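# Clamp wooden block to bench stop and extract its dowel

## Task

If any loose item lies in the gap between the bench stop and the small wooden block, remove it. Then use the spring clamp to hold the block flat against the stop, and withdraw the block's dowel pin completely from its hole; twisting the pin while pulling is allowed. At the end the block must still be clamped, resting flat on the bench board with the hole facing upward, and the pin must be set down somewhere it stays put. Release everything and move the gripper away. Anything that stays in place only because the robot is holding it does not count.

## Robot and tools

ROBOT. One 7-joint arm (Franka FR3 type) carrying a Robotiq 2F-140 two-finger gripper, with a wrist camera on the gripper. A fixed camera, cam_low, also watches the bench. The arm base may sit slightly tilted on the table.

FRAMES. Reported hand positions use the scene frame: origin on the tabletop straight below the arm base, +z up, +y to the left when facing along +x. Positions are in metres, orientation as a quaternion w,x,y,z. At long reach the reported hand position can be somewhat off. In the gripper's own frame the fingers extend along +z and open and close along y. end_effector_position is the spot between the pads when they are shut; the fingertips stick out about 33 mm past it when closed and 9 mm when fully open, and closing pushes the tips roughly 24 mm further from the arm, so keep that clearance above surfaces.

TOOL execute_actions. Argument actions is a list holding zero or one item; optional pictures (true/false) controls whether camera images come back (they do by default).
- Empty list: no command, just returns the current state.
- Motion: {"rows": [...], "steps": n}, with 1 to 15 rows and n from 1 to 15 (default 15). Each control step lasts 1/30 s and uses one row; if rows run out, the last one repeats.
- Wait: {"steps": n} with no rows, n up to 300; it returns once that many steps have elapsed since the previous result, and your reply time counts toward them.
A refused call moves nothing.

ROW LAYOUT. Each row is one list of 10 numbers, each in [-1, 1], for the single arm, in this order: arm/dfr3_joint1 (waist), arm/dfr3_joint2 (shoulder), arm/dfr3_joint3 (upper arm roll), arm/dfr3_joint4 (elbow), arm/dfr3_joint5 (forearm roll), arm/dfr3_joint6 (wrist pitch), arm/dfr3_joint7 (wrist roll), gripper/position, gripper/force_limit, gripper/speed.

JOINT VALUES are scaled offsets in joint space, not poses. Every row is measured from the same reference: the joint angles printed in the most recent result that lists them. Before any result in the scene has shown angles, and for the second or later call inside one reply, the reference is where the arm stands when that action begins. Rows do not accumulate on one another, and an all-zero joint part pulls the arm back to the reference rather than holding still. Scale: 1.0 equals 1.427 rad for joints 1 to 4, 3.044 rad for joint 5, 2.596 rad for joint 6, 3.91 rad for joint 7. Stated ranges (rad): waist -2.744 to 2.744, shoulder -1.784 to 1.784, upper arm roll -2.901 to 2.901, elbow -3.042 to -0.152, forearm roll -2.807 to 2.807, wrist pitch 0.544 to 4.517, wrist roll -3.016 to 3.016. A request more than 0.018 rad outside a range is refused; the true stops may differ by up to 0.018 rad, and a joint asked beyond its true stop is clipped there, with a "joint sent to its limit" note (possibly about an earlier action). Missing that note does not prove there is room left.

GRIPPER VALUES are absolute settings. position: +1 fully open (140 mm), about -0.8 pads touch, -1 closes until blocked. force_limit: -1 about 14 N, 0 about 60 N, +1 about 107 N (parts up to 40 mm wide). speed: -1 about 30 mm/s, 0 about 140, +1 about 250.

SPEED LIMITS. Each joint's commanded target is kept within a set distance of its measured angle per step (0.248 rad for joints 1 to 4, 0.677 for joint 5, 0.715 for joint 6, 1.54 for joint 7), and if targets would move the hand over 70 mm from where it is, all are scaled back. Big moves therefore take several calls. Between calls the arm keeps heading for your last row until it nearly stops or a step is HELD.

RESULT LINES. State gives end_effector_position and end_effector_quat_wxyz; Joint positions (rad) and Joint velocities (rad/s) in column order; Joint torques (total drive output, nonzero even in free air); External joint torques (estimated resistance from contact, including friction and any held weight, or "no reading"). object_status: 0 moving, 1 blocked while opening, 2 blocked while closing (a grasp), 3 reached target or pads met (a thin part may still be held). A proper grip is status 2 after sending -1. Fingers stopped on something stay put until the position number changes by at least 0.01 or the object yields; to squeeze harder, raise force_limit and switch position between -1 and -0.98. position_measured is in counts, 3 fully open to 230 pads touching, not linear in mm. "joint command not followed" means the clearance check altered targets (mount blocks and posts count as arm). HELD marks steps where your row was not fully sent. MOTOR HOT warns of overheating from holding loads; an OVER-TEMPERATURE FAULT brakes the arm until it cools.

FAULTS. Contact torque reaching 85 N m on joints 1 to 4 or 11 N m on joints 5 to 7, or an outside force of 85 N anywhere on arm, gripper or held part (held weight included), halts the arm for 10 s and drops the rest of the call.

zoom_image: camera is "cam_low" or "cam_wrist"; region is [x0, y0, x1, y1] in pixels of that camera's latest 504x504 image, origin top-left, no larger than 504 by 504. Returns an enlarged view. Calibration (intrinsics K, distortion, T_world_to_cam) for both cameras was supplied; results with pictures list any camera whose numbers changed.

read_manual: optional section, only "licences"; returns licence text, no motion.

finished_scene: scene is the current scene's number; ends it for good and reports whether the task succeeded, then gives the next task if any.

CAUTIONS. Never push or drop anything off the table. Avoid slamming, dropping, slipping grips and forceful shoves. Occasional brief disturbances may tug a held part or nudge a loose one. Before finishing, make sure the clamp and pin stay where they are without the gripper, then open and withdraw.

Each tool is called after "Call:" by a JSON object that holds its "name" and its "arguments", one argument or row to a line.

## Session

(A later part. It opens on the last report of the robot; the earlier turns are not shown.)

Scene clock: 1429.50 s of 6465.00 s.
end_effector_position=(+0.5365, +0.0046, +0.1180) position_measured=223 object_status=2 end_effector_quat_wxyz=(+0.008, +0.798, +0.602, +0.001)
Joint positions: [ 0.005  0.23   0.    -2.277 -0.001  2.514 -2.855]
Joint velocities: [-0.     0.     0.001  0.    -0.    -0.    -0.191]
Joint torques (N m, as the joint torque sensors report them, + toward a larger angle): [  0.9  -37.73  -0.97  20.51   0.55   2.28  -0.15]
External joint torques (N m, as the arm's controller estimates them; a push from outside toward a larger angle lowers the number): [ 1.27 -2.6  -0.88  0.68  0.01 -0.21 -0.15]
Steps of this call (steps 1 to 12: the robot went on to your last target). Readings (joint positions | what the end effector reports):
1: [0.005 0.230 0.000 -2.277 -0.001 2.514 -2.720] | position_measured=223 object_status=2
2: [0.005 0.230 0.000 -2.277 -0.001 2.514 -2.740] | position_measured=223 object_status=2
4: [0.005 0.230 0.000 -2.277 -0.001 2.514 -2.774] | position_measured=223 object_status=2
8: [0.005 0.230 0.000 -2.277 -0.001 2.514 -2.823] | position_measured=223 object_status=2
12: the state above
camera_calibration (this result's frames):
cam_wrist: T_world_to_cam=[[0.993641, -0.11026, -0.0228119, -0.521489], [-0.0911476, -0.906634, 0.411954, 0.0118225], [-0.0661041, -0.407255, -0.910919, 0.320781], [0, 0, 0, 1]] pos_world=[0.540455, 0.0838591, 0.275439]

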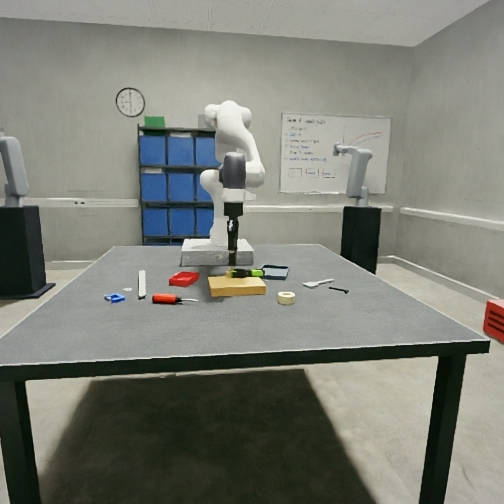

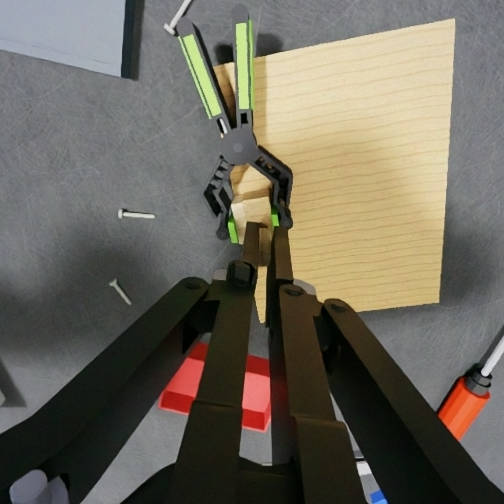

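Call:
{"name": "execute_actions", "arguments": {
  "actions": [
    {"rows": [[0,-0.0006,0,0,0,-0.002,-0.014,-1,0.6,-0.7],[0,-0.0026,0,0,0,-0.004,-0.014,-1,0.6,-0.7],[0,-0.0059,0,0,0,-0.006,-0.014,-1,0.6,-0.7],[0.001,-0.0104,0,-0.0008,0,-0.008,-0.014,-1,0.6,-0.7],[0.0041,-0.016,0,-0.0031,0,-0.0096,-0.014,-1,0.6,-0.7],[0.0091,-0.0229,0,-0.0069,0,-0.0096,-0.014,-1,0.6,-0.7],[0.016,-0.0307,0,-0.0121,0,-0.0096,-0.014,-1,0.6,-0.7],[0.0248,-0.0395,0,-0.0188,0,-0.0096,-0.014,-1,0.6,-0.7],[0.0353,-0.0491,0,-0.0268,0,-0.0096,-0.014,-1,0.6,-0.7],[0.0474,-0.0594,0,-0.0359,0,-0.0096,-0.014,-1,0.6,-0.7],[0.061,-0.0702,0,-0.0463,0,-0.0096,-0.014,-1,0.6,-0.7],[0.0758,-0.0815,0,-0.0575,0,-0.0096,-0.014,-1,0.6,-0.7],[0.0916,-0.0931,0,-0.0695,0,-0.0096,-0.014,-1,0.6,-0.7],[0.1084,-0.1049,0,-0.0822,0,-0.0096,-0.014,-1,0.6,-0.7],[0.1258,-0.1166,0,-0.0954,0,-0.0096,-0.014,-1,0.6,-0.7]], "steps": 15}
  ],
  "pictures": false
}}

Call:
{"name": "execute_actions", "arguments": {
  "actions": [
    {"rows": [[0.0568,-0.0409,0,-0.0431,0,-0.0015,0,-1,0.6,-0.7],[0.075,-0.0522,0,-0.0569,0,-0.0015,0,-1,0.6,-0.7],[0.0931,-0.0631,0,-0.0706,0,0.0004,0,-1,0.6,-0.7],[0.111,-0.0734,0,-0.0842,0,0.0029,0,-1,0.6,-0.7],[0.1284,-0.0829,0,-0.0974,0,0.0054,0,-1,0.6,-0.7],[0.1452,-0.0917,0,-0.1101,0,0.0081,0,-1,0.6,-0.7],[0.161,-0.0995,0,-0.1221,0,0.0109,0,-1,0.6,-0.7],[0.1758,-0.1064,0,-0.1334,0,0.0138,0,-1,0.6,-0.7],[0.1894,-0.1121,0,-0.1437,0,0.0167,0,-1,0.6,-0.7],[0.2015,-0.1157,0,-0.1528,0,0.0195,0,-1,0.6,-0.7],[0.212,-0.1164,0,-0.1608,0,0.0235,0,-1,0.6,-0.7],[0.2207,-0.1142,0,-0.1675,0,0.0299,0,-1,0.6,-0.7],[0.2277,-0.109,0,-0.1727,0,0.0381,0,-1,0.6,-0.7],[0.2327,-0.1019,0,-0.1765,0,0.0468,0,-1,0.6,-0.7],[0.2358,-0.0936,0,-0.1788,0,0.055,0,-1,0.6,-0.7]], "steps": 15}
  ],
  "pictures": false
}}

Call:
{"name": "execute_actions", "arguments": {
  "actions": [
    {"rows": [[0.0126,0.0266,0,-0.0095,0,0.0324,0,-1,0.6,-0.7],[0.0126,0.0366,0,-0.0095,0,0.0369,0,-1,0.6,-0.7],[0.0126,0.047,0,-0.0095,0,0.0416,0,-1,0.6,-0.7],[0.0126,0.0574,0,-0.0095,0,0.0477,0,-1,0.6,-0.7],[0.0126,0.0678,0,-0.0095,0,0.0539,0,-1,0.6,-0.7],[0.0126,0.0777,0,-0.0095,0,0.0597,0,-1,0.6,-0.7],[0.0126,0.0869,0,-0.0095,0,0.0648,0,-1,0.6,-0.7],[0.0126,0.0952,0,-0.0095,0,0.0688,0,-1,0.6,-0.7],[0.0126,0.1023,0,-0.0095,0,0.0717,0,-1,0.6,-0.7],[0.0126,0.1081,0,-0.0095,0,0.0738,0,-1,0.6,-0.7],[0.0126,0.1123,0,-0.0095,0,0.0746,0,-1,0.6,-0.7],[0.0126,0.1149,0,-0.0095,0,0.0741,0,-1,0.6,-0.7],[0.0126,0.1157,0,-0.0095,0,0.0725,0,-1,0.6,-0.7],[0.0126,0.1157,0,-0.0095,0,0.0698,0,-1,0.6,-0.7],[0.0126,0.1157,0,-0.0095,0,0.067,0,-1,0.6,-0.7]], "steps": 15}
  ],
  "pictures": false
}}

Call:
{"name": "execute_actions", "arguments": {
  "actions": [
    {"steps": 10}
  ]
}}

Scene clock: 1550.00 s of 6465.00 s.
end_effector_position=(+0.5065, +0.0667, +0.1454) position_measured=223 object_status=2 end_effector_quat_wxyz=(+0.012, +0.741, +0.671, +0.006)
Joint positions: [ 0.13   0.101 -0.003 -2.372 -0.001  2.494 -2.913]
Joint velocities: [ 0.669 -0.487  0.032 -0.496 -0.001 -0.023  0.   ]
Joint torques (N m, as the joint torque sensors report them, + toward a larger angle): [  0.76 -30.86  -0.63  20.03   0.56   2.47   0.33]
External joint torques (N m, as the arm's controller estimates them; a push from outside toward a larger angle lowers the number): [ 2.18 -2.28 -0.29 -0.99  0.08 -0.06  0.33]
Steps of this call (steps 1 to 30: the robot went on to your last target; steps 31 to 90: nothing new was sent; then 117.00 s passed at rest; steps 91 to 105: all 15 steps of this action). Readings (joint positions | what the end effector reports):
91: [0.005 0.229 0.000 -2.277 -0.001 2.513 -2.913] | position_measured=223 object_status=2
92: [0.005 0.229 0.000 -2.277 -0.001 2.512 -2.913] | position_measured=223 object_status=2
94: [0.005 0.226 0.000 -2.277 -0.001 2.507 -2.913] | position_measured=223 object_status=2
98: [0.018 0.200 -0.001 -2.289 -0.001 2.498 -2.913] | position_measured=223 object_status=2
105: the state above

Scene clock: 1550.50 s of 6465.00 s.
end_effector_position=(+0.3930, +0.1906, +0.1311) position_measured=223 object_status=2 end_effector_quat_wxyz=(+0.007, +0.624, +0.781, -0.000)
Joint positions: [ 0.448 -0.051 -0.    -2.61  -0.001  2.566 -2.913]
Joint velocities: [ 0.272  0.178 -0.    -0.204 -0.002  0.411 -0.   ]
Joint torques (N m, as the joint torque sensors report them, + toward a larger angle): [ -0.98 -23.25  -2.85  18.11   0.5    2.97   0.13]
External joint torques (N m, as the arm's controller estimates them; a push from outside toward a larger angle lowers the number): [ 2.12  1.02 -0.11 -1.21 -0.18  0.58  0.13]
Steps of this call (steps 1 to 15: all 15 steps of this action). Readings (joint positions | what the end effector reports):
1: [0.154 0.084 -0.003 -2.390 -0.001 2.494 -2.913] | position_measured=223 object_status=2
2: [0.179 0.067 -0.003 -2.409 -0.001 2.493 -2.913] | position_measured=223 object_status=2
4: [0.231 0.033 -0.003 -2.447 -0.001 2.495 -2.913] | position_measured=223 object_status=2
8: [0.330 -0.023 -0.002 -2.521 -0.001 2.507 -2.913] | position_measured=223 object_status=2
15: the state above

Scene clock: 1551.00 s of 6465.00 s.
end_effector_position=(+0.3856, +0.1946, +0.0711) position_measured=223 object_status=2 end_effector_quat_wxyz=(+0.004, +0.618, +0.787, -0.005)
Joint positions: [ 0.465  0.11   0.001 -2.623 -0.001  2.73  -2.913]
Joint velocities: [-0.001  0.057  0.    -0.    -0.001  0.036 -0.001]
Joint torques (N m, as the joint torque sensors report them, + toward a larger angle): [  1.79 -29.08  -1.47  15.64   0.36   3.07   0.14]
External joint torques (N m, as the arm's controller estimates them; a push from outside toward a larger angle lowers the number): [ 2.14  0.29 -1.27 -1.41 -0.01  0.46  0.14]
Steps of this call (steps 1 to 15: all 15 steps of this action). Readings (joint positions | what the end effector reports):
1: [0.455 -0.042 0.000 -2.615 -0.001 2.580 -2.913] | position_measured=223 object_status=2
2: [0.460 -0.030 0.001 -2.617 -0.001 2.594 -2.913] | position_measured=223 object_status=2
4: [0.463 -0.003 0.001 -2.619 -0.001 2.621 -2.913] | position_measured=223 object_status=2
8: [0.465 0.054 0.001 -2.622 -0.001 2.678 -2.913] | position_measured=223 object_status=2
15: the state above

Scene clock: 1551.33 s of 6465.00 s.
end_effector_position=(+0.3867, +0.1952, +0.0706) position_measured=223 object_status=2 end_effector_quat_wxyz=(+0.005, +0.617, +0.787, -0.003)
Joint positions: [ 0.465  0.112  0.001 -2.623 -0.001  2.736 -2.913]
Joint velocities: [ 0.    -0.     0.001 -0.    -0.001  0.006 -0.   ]
Joint torques (N m, as the joint torque sensors report them, + toward a larger angle): [  1.75 -27.36  -1.46  15.69   0.37   2.94   0.11]
External joint torques (N m, as the arm's controller estimates them; a push from outside toward a larger angle lowers the number): [ 2.1   0.51 -1.25 -0.52 -0.01  0.48  0.11]
Steps of this call (steps 1 to 10: the robot went on to your last target). Readings (joint positions | what the end effector reports):
1: [0.465 0.111 0.001 -2.623 -0.001 2.731 -2.913] | position_measured=223 object_status=2
2: [0.465 0.112 0.001 -2.623 -0.001 2.732 -2.913] | position_measured=223 object_status=2
4: [0.465 0.112 0.001 -2.623 -0.001 2.734 -2.913] | position_measured=223 object_status=2
8: [0.465 0.112 0.001 -2.623 -0.001 2.736 -2.913] | position_measured=223 object_status=2
10: the state above
camera_calibration (this result's frames):
cam_wrist: T_world_to_cam=[[0.917756, 0.395615, -0.0348108, -0.421236], [0.373634, -0.830395, 0.41333, -0.00425543], [0.134613, -0.392343, -0.909916, 0.264717], [0, 0, 0, 1]] pos_world=[0.352548, 0.266974, 0.227965]

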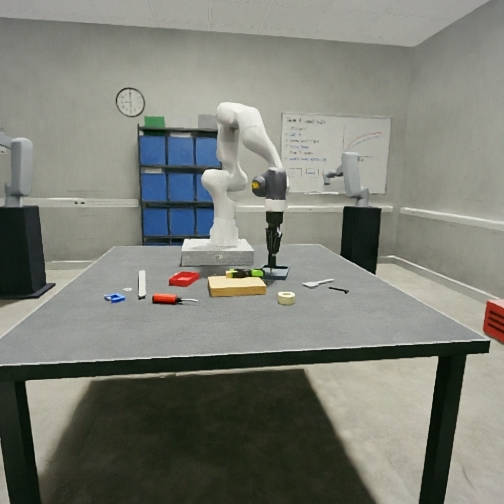

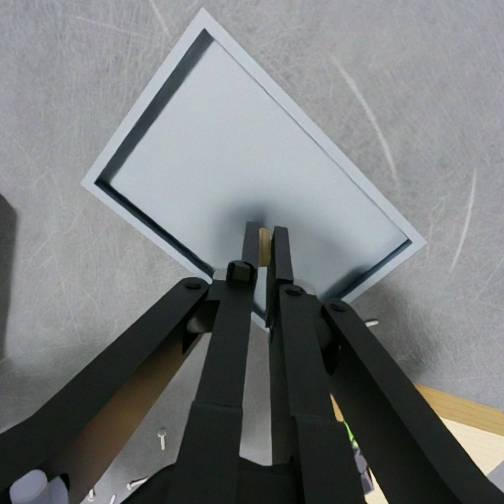

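Call:
{"name": "execute_actions", "arguments": {
  "actions": []
}}

Scene clock: 1577.00 s of 6465.00 s.
end_effector_position=(+0.3870, +0.1954, +0.0707) position_measured=223 object_status=2 end_effector_quat_wxyz=(+0.006, +0.617, +0.787, -0.002)
Joint positions: [ 0.465  0.112  0.001 -2.623 -0.001  2.738 -2.913]
Joint velocities: [ 0.001 -0.002  0.001  0.     0.    -0.001 -0.001]
Joint torques (N m, as the joint torque sensors report them, + toward a larger angle): [  1.85 -27.12  -1.54  15.75   0.37   2.98   0.1 ]
External joint torques (N m, as the arm's controller estimates them; a push from outside toward a larger angle lowers the number): [ 2.1   0.94 -1.42 -0.58  0.    0.49  0.1 ]
Steps of this call (steps 1 to 15: the robot went on to your last target; steps 16 to 90: nothing new was sent; then 22.67 s passed at rest). Readings (joint positions | what the end effector reports):
1: [0.465 0.112 0.001 -2.623 -0.001 2.737 -2.913] | position_measured=223 object_status=2
2: [0.465 0.112 0.001 -2.623 -0.001 2.737 -2.913] | position_measured=223 object_status=2
4: [0.465 0.112 0.001 -2.623 -0.001 2.737 -2.913] | position_measured=223 object_status=2
8: [0.465 0.112 0.001 -2.623 -0.001 2.737 -2.913] | position_measured=223 object_status=2
90: the state above
The arm was judged still, so your last target was given up. Only a new action makes it travel on or press farther. Fingers that are still opening or closing keep moving.
camera_calibration (this result's frames):
cam_wrist: T_world_to_cam=[[0.917751, 0.395722, -0.0337177, -0.421675], [0.373311, -0.830563, 0.413284, -0.00407876], [0.135541, -0.391879, -0.909978, 0.26438], [0, 0, 0, 1]] pos_world=[0.352681, 0.267083, 0.228047]

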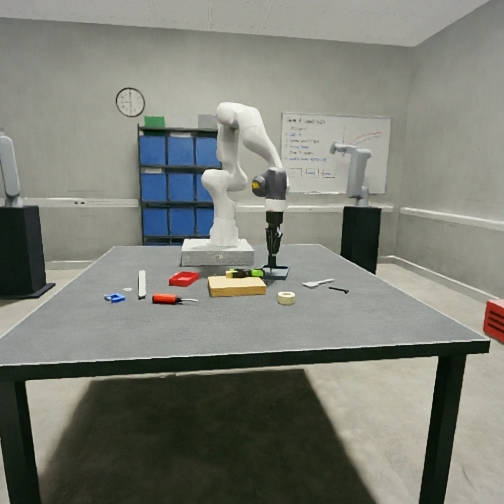

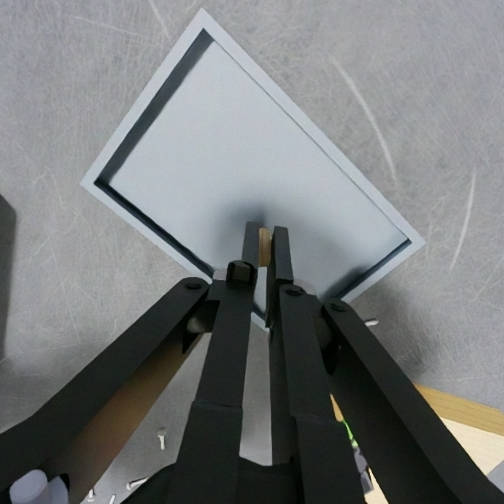

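Call:
{"name": "execute_actions", "arguments": {
  "actions": [
    {"rows":[[0,0.0015,0,0.0002,0,0.001,0,-1,0.6,-0.7],[0,0.003,0,0.0004,0,0.002,0,-1,0.6,-0.7],[0,0.0045,0,0.0006,0,0.003,0,-1,0.6,-0.7],[0,0.006,0,0.0008,0,0.004,0,-1,0.6,-0.7],[0,0.0075,0,0.001,0,0.005,0,-1,0.6,-0.7],[0,0.009,0,0.0012,0,0.006,0,-1,0.6,-0.7],[0,0.0105,0,0.0014,0,0.0068,0,-1,0.6,-0.7],[0,0.012,0,0.0016,0,0.0075,0,-1,0.6,-0.7],[0,0.0133,0,0.0018,0,0.008,0,-1,0.6,-0.7],[0,0.0145,0,0.002,0,0.0085,0,-1,0.6,-0.7],[0,0.0155,0,0.0021,0,0.0085,0,-1,0.6,-0.7],[0,0.0163,0,0.0022,0,0.0085,0,-1,0.6,-0.7],[0,0.017,0,0.0023,0,0.0085,0,-1,0.6,-0.7],[0,0.0174,0,0.0024,0,0.0085,0,-1,0.6,-0.7],[0,0.0177,0,0.0024,0,0.0085,0,-1,0.6,-0.7]],"steps":15}
  ],
  "pictures": false
}}

Call:
{"name": "execute_actions", "arguments": {
  "actions": [
    {"steps":8}
  ]
}}

Scene clock: 1605.73 s of 6465.00 s.
end_effector_position=(+0.3862, +0.1949, +0.0634) position_measured=223 object_status=2 end_effector_quat_wxyz=(+0.005, +0.617, +0.787, -0.004)
Joint positions: [ 0.465  0.133  0.001 -2.622 -0.001  2.754 -2.913]
Joint velocities: [ 0.     0.025  0.     0.002 -0.001  0.015 -0.001]
Joint torques (N m, as the joint torque sensors report them, + toward a larger angle): [  1.01 -28.08  -0.75  16.83   0.39   2.99   0.11]
External joint torques (N m, as the arm's controller estimates them; a push from outside toward a larger angle lowers the number): [ 1.26  0.4  -0.66  0.91  0.05  0.52  0.11]
Steps of this call (steps 1 to 90: nothing new was sent; then 25.23 s passed at rest; steps 91 to 105: all 15 steps of this action). Readings (joint positions | what the end effector reports):
91: [0.465 0.112 0.001 -2.623 -0.001 2.738 -2.913] | position_measured=223 object_status=2
92: [0.465 0.112 0.001 -2.623 -0.001 2.738 -2.913] | position_measured=223 object_status=2
94: [0.465 0.114 0.001 -2.623 -0.001 2.740 -2.913] | position_measured=223 object_status=2
98: [0.465 0.122 0.001 -2.623 -0.001 2.746 -2.913] | position_measured=223 object_status=2
105: the state above

Scene clock: 1606.00 s of 6465.00 s.
end_effector_position=(+0.3865, +0.1951, +0.0631) position_measured=223 object_status=2 end_effector_quat_wxyz=(+0.005, +0.617, +0.787, -0.003)
Joint positions: [ 0.465  0.135  0.001 -2.622 -0.001  2.756 -2.913]
Joint velocities: [-0.001  0.    -0.     0.001 -0.     0.004  0.001]
Joint torques (N m, as the joint torque sensors report them, + toward a larger angle): [  1.   -27.7   -1.06  16.26   0.33   2.92   0.14]
External joint torques (N m, as the arm's controller estimates them; a push from outside toward a larger angle lowers the number): [ 1.36  0.47 -0.87  0.5  -0.02  0.48  0.14]
Steps of this call (steps 1 to 8: the robot went on to your last target). Readings (joint positions | what the end effector reports):
1: [0.465 0.134 0.001 -2.622 -0.001 2.755 -2.913] | position_measured=223 object_status=2
2: [0.465 0.135 0.001 -2.622 -0.001 2.755 -2.913] | position_measured=223 object_status=2
4: [0.465 0.135 0.001 -2.622 -0.001 2.756 -2.913] | position_measured=223 object_status=2
8: the state above
camera_calibration (this result's frames):
cam_wrist: T_world_to_cam=[[0.917678, 0.395704, -0.0358696, -0.421231], [0.374125, -0.830166, 0.413347, -0.00138896], [0.133785, -0.392739, -0.909867, 0.258189], [0, 0, 0, 1]] pos_world=[0.352532, 0.266931, 0.220383]

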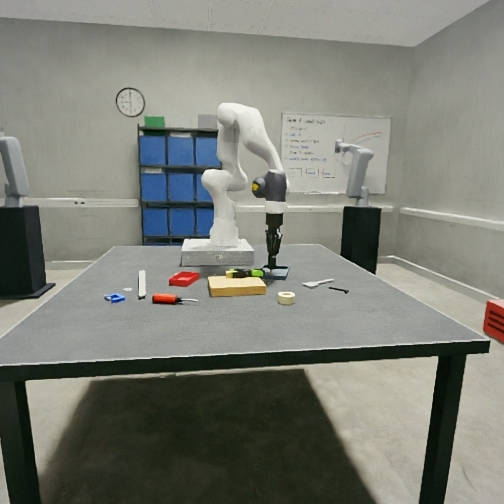

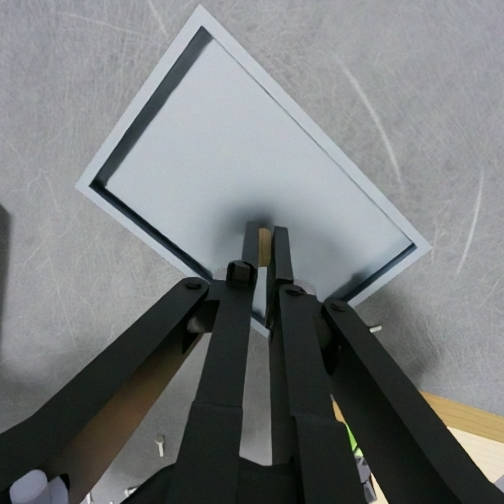

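Call:
{"name": "execute_actions", "arguments": {
  "actions": [
    {"rows":[[0,0.0015,0,0.0005,0,0.0015,0,-1,0.6,-0.7],[0,0.0025,0,0.001,0,0.0025,0,-1,0.6,-0.7],[0,0.0035,0,0.0013,0,0.0033,0,-1,0.6,-0.7],[0,0.0045,0,0.0016,0,0.004,0,-1,0.6,-0.7],[0,0.0055,0,0.0018,0,0.0045,0,-1,0.6,-0.7],[0,0.0063,0,0.002,0,0.0048,0,-1,0.6,-0.7],[0,0.007,0,0.002,0,0.0048,0,-1,0.6,-0.7],[0,0.0074,0,0.002,0,0.0048,0,-1,0.6,-0.7],[0,0.0077,0,0.002,0,0.0048,0,-1,0.6,-0.7]],"steps":15}
  ],
  "pictures": false
}}

Scene clock: 1617.23 s of 6465.00 s.
end_effector_position=(+0.3875, +0.1955, +0.0608) position_measured=223 object_status=2 end_effector_quat_wxyz=(+0.006, +0.617, +0.787, -0.002)
Joint positions: [ 0.465  0.143  0.001 -2.62  -0.001  2.765 -2.913]
Joint velocities: [-0.     0.     0.002 -0.    -0.     0.003 -0.   ]
Joint torques (N m, as the joint torque sensors report them, + toward a larger angle): [  0.97 -27.48  -0.86  16.15   0.37   3.02   0.13]
External joint torques (N m, as the arm's controller estimates them; a push from outside toward a larger angle lowers the number): [ 1.26  0.93 -0.74  0.42  0.02  0.57  0.13]
Steps of this call (steps 1 to 15: the robot went on to your last target; steps 16 to 90: nothing new was sent; then 7.73 s passed at rest; steps 91 to 105: all 15 steps of this action). Readings (joint positions | what the end effector reports):
91: [0.465 0.135 0.001 -2.621 -0.001 2.757 -2.913] | position_measured=223 object_status=2
92: [0.465 0.135 0.001 -2.621 -0.001 2.758 -2.913] | position_measured=223 object_status=2
94: [0.465 0.136 0.001 -2.621 -0.001 2.760 -2.913] | position_measured=223 object_status=2
98: [0.465 0.141 0.001 -2.620 -0.001 2.763 -2.913] | position_measured=223 object_status=2
105: the state above

Call:
{"name": "execute_actions", "arguments": {
  "actions": [
    {"rows":[[0,0.0015,0,0,0,0.001,0,-1,0.6,-0.7],[0,0.0025,0,0,0,0.002,0,-1,0.6,-0.7],[0,0.0035,0,0,0,0.0027,0,-1,0.6,-0.7],[0,0.0043,0,0,0,0.0032,0,-1,0.6,-0.7],[0,0.005,0,0,0,0.0035,0,-1,0.6,-0.7],[0,0.0056,0,0,0,0.0035,0,-1,0.6,-0.7],[0,0.0061,0,0,0,0.0035,0,-1,0.6,-0.7],[0,0.0065,0,0,0,0.0035,0,-1,0.6,-0.7]],"steps":15}
  ]
}}

Scene clock: 1627.83 s of 6465.00 s.
end_effector_position=(+0.3892, +0.1964, +0.0608) position_measured=223 object_status=2 end_effector_quat_wxyz=(+0.007, +0.617, +0.787, +0.000)
Joint positions: [ 0.465  0.145  0.001 -2.619 -0.001  2.772 -2.913]
Joint velocities: [ 0.001  0.    -0.     0.001 -0.001  0.004 -0.001]
Joint torques (N m, as the joint torque sensors report them, + toward a larger angle): [  0.87 -24.43  -1.    14.9    0.33   2.99   0.14]
External joint torques (N m, as the arm's controller estimates them; a push from outside toward a larger angle lowers the number): [ 1.21  4.05 -0.84 -0.86 -0.02  0.51  0.14]
Steps of this call (steps 1 to 15: the robot went on to your last target; steps 16 to 90: nothing new was sent; then 7.10 s passed at rest; steps 91 to 105: all 15 steps of this action). Readings (joint positions | what the end effector reports):
91: [0.465 0.143 0.001 -2.620 -0.001 2.766 -2.913] | position_measured=223 object_status=2
92: [0.465 0.143 0.001 -2.620 -0.001 2.766 -2.913] | position_measured=223 object_status=2
94: [0.465 0.144 0.001 -2.620 -0.001 2.768 -2.913] | position_measured=223 object_status=2
98: [0.465 0.144 0.001 -2.620 -0.001 2.770 -2.913] | position_measured=223 object_status=2
105: the state above
camera_calibration (this result's frames):
cam_wrist: T_world_to_cam=[[0.917862, 0.395903, -0.028097, -0.424857], [0.371333, -0.831588, 0.413006, 0.00104286], [0.140145, -0.389516, -0.910295, 0.253189], [0, 0, 0, 1]] pos_world=[0.35409, 0.267691, 0.218109]

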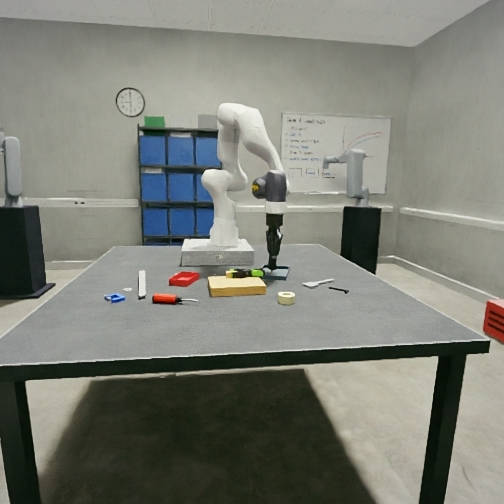

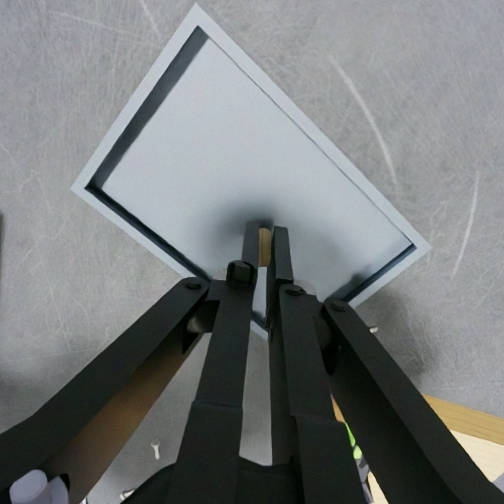

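Contact. Relieve the pressure and open slowly.

Call:
{"name": "execute_actions", "arguments": {
  "actions": [
    {"rows":[[0,0.003,0,0,0,0,0,-1,0.6,-0.7],[0,0.0015,0,0,0,0,0,-1,0.6,-0.7],[0,0.0005,0,0,0,0,0,-1,0.6,-0.7],[0,0,0,0,0,0,0,-1,0.6,-0.7],[0,0,0,0,0,0,0,-1,0.6,-0.7],[0,0,0,0,0,0,0,-0.4,0.6,-1]],"steps":15}
  ],
  "pictures": false
}}

Call:
{"name": "execute_actions", "arguments": {
  "actions": [
    {"steps":20}
  ]
}}

Scene clock: 1645.80 s of 6465.00 s.
end_effector_position=(+0.3894, +0.1965, +0.0608) position_measured=209 object_status=0 end_effector_quat_wxyz=(+0.007, +0.617, +0.787, +0.000)
Joint positions: [ 0.465  0.145  0.001 -2.619 -0.001  2.773 -2.913]
Joint velocities: [ 0.    -0.     0.001  0.001 -0.001 -0.002 -0.   ]
Joint torques (N m, as the joint torque sensors report them, + toward a larger angle): [  1.22 -29.33  -0.79  15.5    0.34   2.51   0.12]
External joint torques (N m, as the arm's controller estimates them; a push from outside toward a larger angle lowers the number): [ 1.56 -0.88 -0.63 -0.2  -0.01  0.04  0.12]
Steps of this call (steps 1 to 15: the robot went on to your last target; steps 16 to 90: nothing new was sent; then 14.47 s passed at rest; steps 91 to 105: all 15 steps of this action). Readings (joint positions | what the end effector reports):
91: [0.465 0.145 0.001 -2.619 -0.001 2.773 -2.913] | position_measured=223 object_status=2
92: [0.465 0.145 0.001 -2.619 -0.001 2.773 -2.913] | position_measured=223 object_status=2
94: [0.465 0.145 0.001 -2.619 -0.001 2.773 -2.913] | position_measured=223 object_status=2
98: [0.465 0.145 0.001 -2.619 -0.001 2.773 -2.913] | position_measured=220 object_status=0
105: the state above

Scene clock: 1646.47 s of 6465.00 s.
end_effector_position=(+0.3894, +0.1965, +0.0608) position_measured=179 object_status=0 end_effector_quat_wxyz=(+0.007, +0.617, +0.787, +0.000)
Joint positions: [ 0.465  0.145  0.001 -2.619 -0.001  2.773 -2.913]
Joint velocities: [ 0.    -0.001 -0.    -0.001 -0.     0.    -0.002]
Joint torques (N m, as the joint torque sensors report them, + toward a larger angle): [  1.16 -29.58  -0.69  15.32   0.35   2.56   0.14]
External joint torques (N m, as the arm's controller estimates them; a push from outside toward a larger angle lowers the number): [ 1.52 -1.17 -0.52 -0.33  0.    0.1   0.14]
Steps of this call (steps 1 to 15: the robot went on to your last target; steps 16 to 20: nothing new was sent). Readings (joint positions | what the end effector reports):
1: [0.465 0.145 0.001 -2.619 -0.001 2.773 -2.913] | position_measured=207 object_status=0
2: [0.465 0.145 0.001 -2.619 -0.001 2.773 -2.913] | position_measured=205 object_status=0
4: [0.465 0.145 0.001 -2.619 -0.001 2.773 -2.913] | position_measured=202 object_status=0
8: [0.465 0.145 0.001 -2.619 -0.001 2.773 -2.913] | position_measured=196 object_status=0
20: the state above
The arm was judged still, so your last target was given up. Only a new action makes it travel on or press farther. Fingers that are still opening or closing keep moving.
camera_calibration (this result's frames):
cam_wrist: T_world_to_cam=[[0.917875, 0.395918, -0.0274615, -0.425168], [0.371105, -0.831704, 0.412977, 0.0011415], [0.140665, -0.389253, -0.910327, 0.253011], [0, 0, 0, 1]] pos_world=[0.354238, 0.267766, 0.218175]

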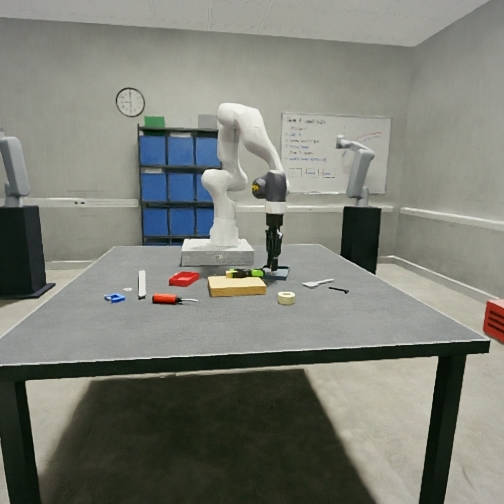

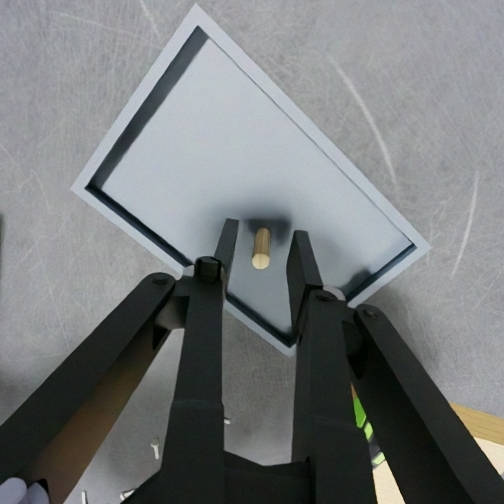

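Call:
{"name": "execute_actions", "arguments": {
  "actions": [
    {"rows":[[0,-0.002,0,0,0,-0.001,0,-0.4,0.6,-1],[0,-0.0079,0,0,0,-0.002,0,-0.4,0.6,-1],[0,-0.0174,0,0,0,-0.0079,0,-0.4,0.6,-1],[0,-0.0299,0,0,0,-0.0205,0,-0.4,0.6,-1],[0,-0.0446,0,0,0,-0.0338,0,-0.4,0.6,-1],[0,-0.0608,0,0,0,-0.048,0,-0.4,0.6,-1],[0,-0.0775,0,0,0,-0.0614,0,-0.4,0.6,-1],[0,-0.0945,0,0.001,0,-0.074,0,-0.4,0.6,-1],[0,-0.1115,0,0.002,0,-0.085,0,-0.4,0.6,-1],[0,-0.1285,0,0.004,0,-0.096,0,-0.4,0.6,-1],[0,-0.1455,0,0.007,0,-0.107,0,-0.4,0.6,-1],[0,-0.1625,0,0.011,0,-0.118,0,-0.4,0.6,-1],[0,-0.1795,0,0.015,0,-0.129,0,-0.4,0.6,-1],[0,-0.1965,0,0.02,0,-0.14,0,-0.4,0.6,-1],[0,-0.2135,0,0.025,0,-0.151,0,-0.4,0.6,-1]],"steps":15}
  ],
  "pictures": false
}}

Call:
{"name": "execute_actions", "arguments": {
  "actions": [
    {"rows":[[0,-0.052,0,0.016,0,-0.06,0,-0.4,0.6,-1],[0,-0.066,0,0.022,0,-0.068,0,-0.4,0.6,-1],[0,-0.078,0,0.028,0,-0.075,0,-0.4,0.6,-1],[0,-0.089,0,0.034,0,-0.081,0,-0.4,0.6,-1],[0,-0.098,0,0.039,0,-0.086,0,-0.4,0.6,-1],[0,-0.105,0,0.043,0,-0.089,0,-0.4,0.6,-1],[0,-0.11,0,0.046,0,-0.091,0,-0.4,0.6,-1],[0,-0.113,0,0.048,0,-0.092,0,-0.4,0.6,-1],[0,-0.115,0,0.049,0,-0.092,0,-0.4,0.6,-1]],"steps":15}
  ]
}}

Scene clock: 1702.67 s of 6465.00 s.
end_effector_position=(+0.3918, +0.1988, +0.1526) position_measured=179 object_status=3 end_effector_quat_wxyz=(+0.008, +0.617, +0.787, +0.003)
Joint positions: [ 0.465 -0.102  0.001 -2.599 -0.001  2.512 -2.913]
Joint velocities: [ 0.    -0.729 -0.002  0.179 -0.    -0.779 -0.001]
Joint torques (N m, as the joint torque sensors report them, + toward a larger angle): [  0.98 -24.61  -1.29  19.35   0.53   2.25   0.11]
External joint torques (N m, as the arm's controller estimates them; a push from outside toward a larger angle lowers the number): [ 1.22 -3.12 -0.92 -0.13 -0.02 -0.4   0.11]
Steps of this call (steps 1 to 90: nothing new was sent; then 52.70 s passed at rest; steps 91 to 105: all 15 steps of this action). Readings (joint positions | what the end effector reports):
91: [0.465 0.145 0.001 -2.619 -0.001 2.773 -2.913] | position_measured=179 object_status=3
92: [0.465 0.144 0.001 -2.619 -0.001 2.772 -2.913] | position_measured=179 object_status=3
94: [0.465 0.132 0.001 -2.620 -0.001 2.761 -2.913] | position_measured=179 object_status=3
98: [0.465 0.064 0.001 -2.621 -0.001 2.690 -2.913] | position_measured=179 object_status=3
105: the state above

Scene clock: 1703.17 s of 6465.00 s.
end_effector_position=(+0.3939, +0.2008, +0.2328) position_measured=179 object_status=3 end_effector_quat_wxyz=(+0.011, +0.617, +0.787, +0.009)
Joint positions: [ 0.465 -0.264  0.001 -2.529 -0.001  2.293 -2.913]
Joint velocities: [-0.001 -0.    -0.    -0.    -0.001 -0.108 -0.   ]
Joint torques (N m, as the joint torque sensors report them, + toward a larger angle): [  1.25 -23.18  -1.17  22.8    0.67   2.34   0.15]
External joint torques (N m, as the arm's controller estimates them; a push from outside toward a larger angle lowers the number): [ 1.56 -2.04 -0.53  0.16 -0.02 -0.22  0.15]
Steps of this call (steps 1 to 15: all 15 steps of this action). Readings (joint positions | what the end effector reports):
1: [0.465 -0.125 0.001 -2.592 -0.001 2.485 -2.913] | position_measured=179 object_status=3
2: [0.465 -0.147 0.001 -2.585 -0.001 2.459 -2.913] | position_measured=179 object_status=3
4: [0.465 -0.187 0.001 -2.569 -0.001 2.412 -2.913] | position_measured=179 object_status=3
8: [0.465 -0.244 0.001 -2.540 -0.001 2.342 -2.913] | position_measured=179 object_status=3
15: the state above
camera_calibration (this result's frames):
cam_wrist: T_world_to_cam=[[0.918181, 0.396082, -0.00798527, -0.430935], [0.363839, -0.835121, 0.412546, -0.0642869], [0.156733, -0.381697, -0.910902, 0.402913], [0, 0, 0, 1]] pos_world=[0.355916, 0.270789, 0.390094]

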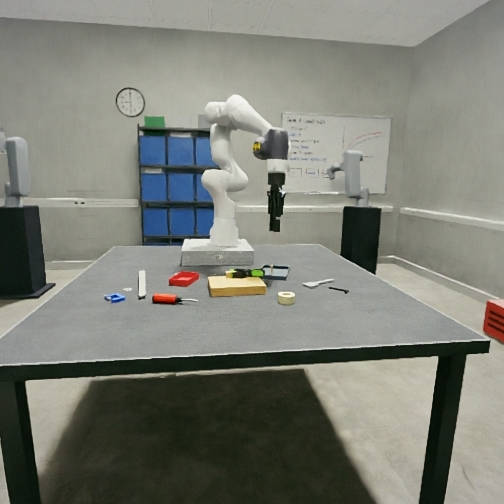

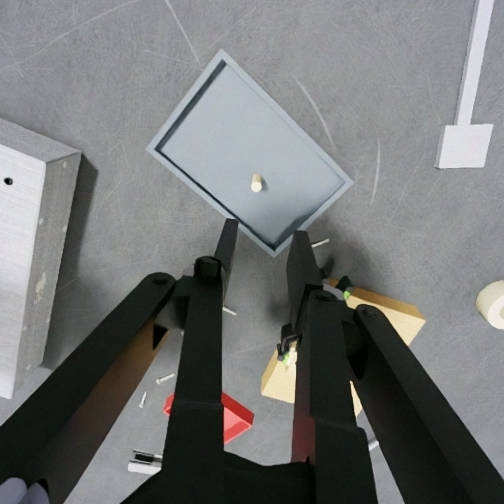

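Call:
{"name": "zoom_image", "arguments": {
  "camera": "cam_low",
  "region": [200, 250, 300, 300]
}}

Region (200, 250, 300, 300) of cam_low's 504x504 image, scaled by 5.040, with more detail than that image has.

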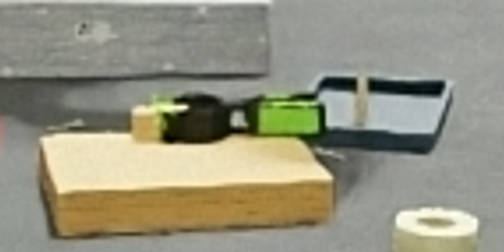

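Call:
{"name": "zoom_image", "arguments": {
  "camera": "cam_low",
  "region": [218, 260, 258, 285]
}}

Region (218, 260, 258, 285) of cam_low's 504x504 image, scaled by 12.600, with more detail than that image has; it fills the top 315 rows of this view, and the rest is white.

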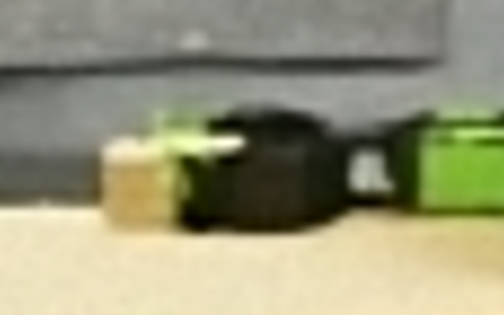

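Call:
{"name": "zoom_image", "arguments": {
  "camera": "cam_wrist",
  "region": [250, 300, 350, 410]
}}

Region (250, 300, 350, 410) of cam_wrist's 504x504 image, scaled by 4.582, with more detail than that image has; it fills the left 458 columns of this view, and the rest is white.

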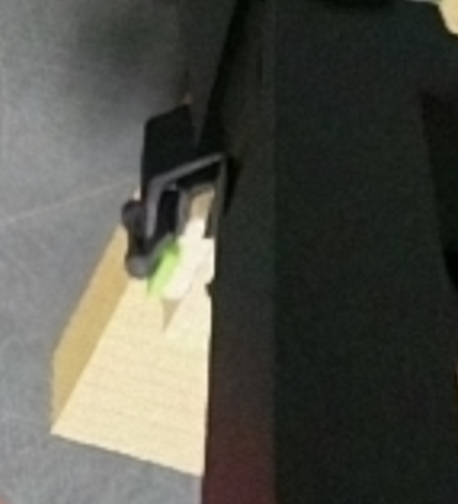

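Call:
{"name": "execute_actions", "arguments": {
  "actions": [
    {"rows":[[0,0,0,0,0,-0.007,0,1,0.6,1]],"steps":15}
  ]
}}

Scene clock: 1728.80 s of 6465.00 s.
end_effector_position=(+0.3889, +0.1983, +0.2312) position_measured=3 object_status=0 end_effector_quat_wxyz=(+0.007, +0.617, +0.787, +0.001)
Joint positions: [ 0.465 -0.264  0.001 -2.529 -0.001  2.275 -2.913]
Joint velocities: [ 0.001  0.001 -0.001  0.001 -0.    -0.001  0.001]
Joint torques (N m, as the joint torque sensors report them, + toward a larger angle): [  1.22 -21.99  -1.62  22.14   0.7    2.56   0.11]
External joint torques (N m, as the arm's controller estimates them; a push from outside toward a larger angle lowers the number): [ 1.49 -0.97 -1.01 -0.35  0.    0.08  0.11]
Steps of this call (steps 1 to 30: the robot went on to your last target; steps 31 to 90: nothing new was sent; then 22.13 s passed at rest; steps 91 to 105: all 15 steps of this action). Readings (joint positions | what the end effector reports):
91: [0.465 -0.264 0.001 -2.529 -0.001 2.275 -2.913] | position_measured=179 object_status=0
92: [0.465 -0.264 0.001 -2.529 -0.001 2.275 -2.913] | position_measured=170 object_status=0
94: [0.465 -0.264 0.001 -2.529 -0.001 2.275 -2.913] | position_measured=143 object_status=0
98: [0.465 -0.264 0.001 -2.529 -0.001 2.275 -2.913] | position_measured=89 object_status=0
105: the state above
camera_calibration (this result's frames):
cam_wrist: T_world_to_cam=[[0.918007, 0.395749, -0.0254146, -0.421265], [0.370093, -0.831947, 0.413395, -0.0671815], [0.142457, -0.388905, -0.910197, 0.408065], [0, 0, 0, 1]] pos_world=[0.353456, 0.269522, 0.388486]

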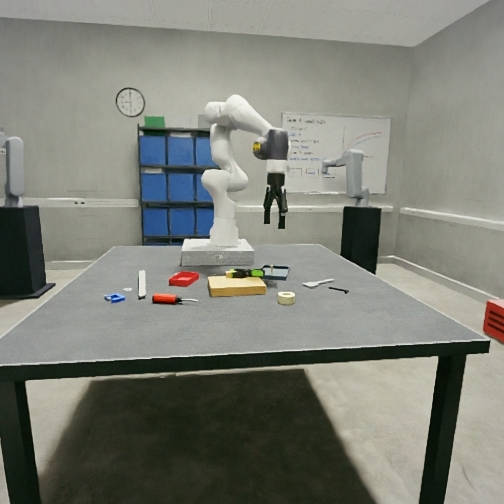

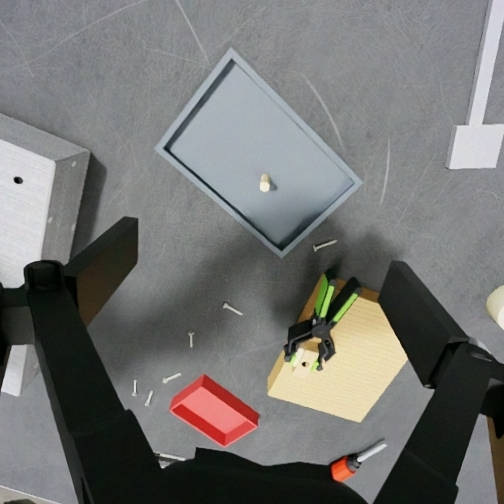

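Call:
{"name": "zoom_image", "arguments": {
  "camera": "cam_wrist",
  "region": [270, 315, 350, 395]
}}

Region (270, 315, 350, 395) of cam_wrist's 504x504 image, scaled by 6.300, with more detail than that image has.

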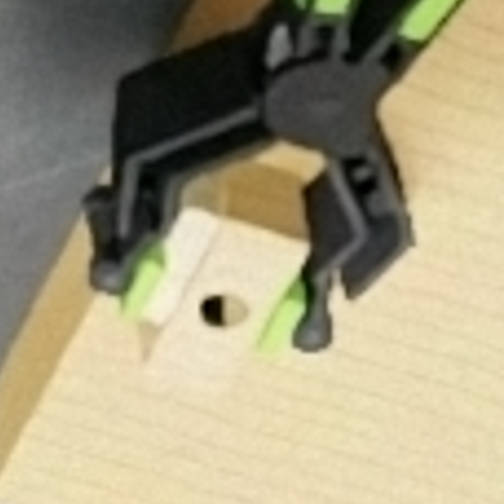

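Call:
{"name": "finished_scene", "arguments": {
  "scene": 2
}}

The scene is finished: the task was done.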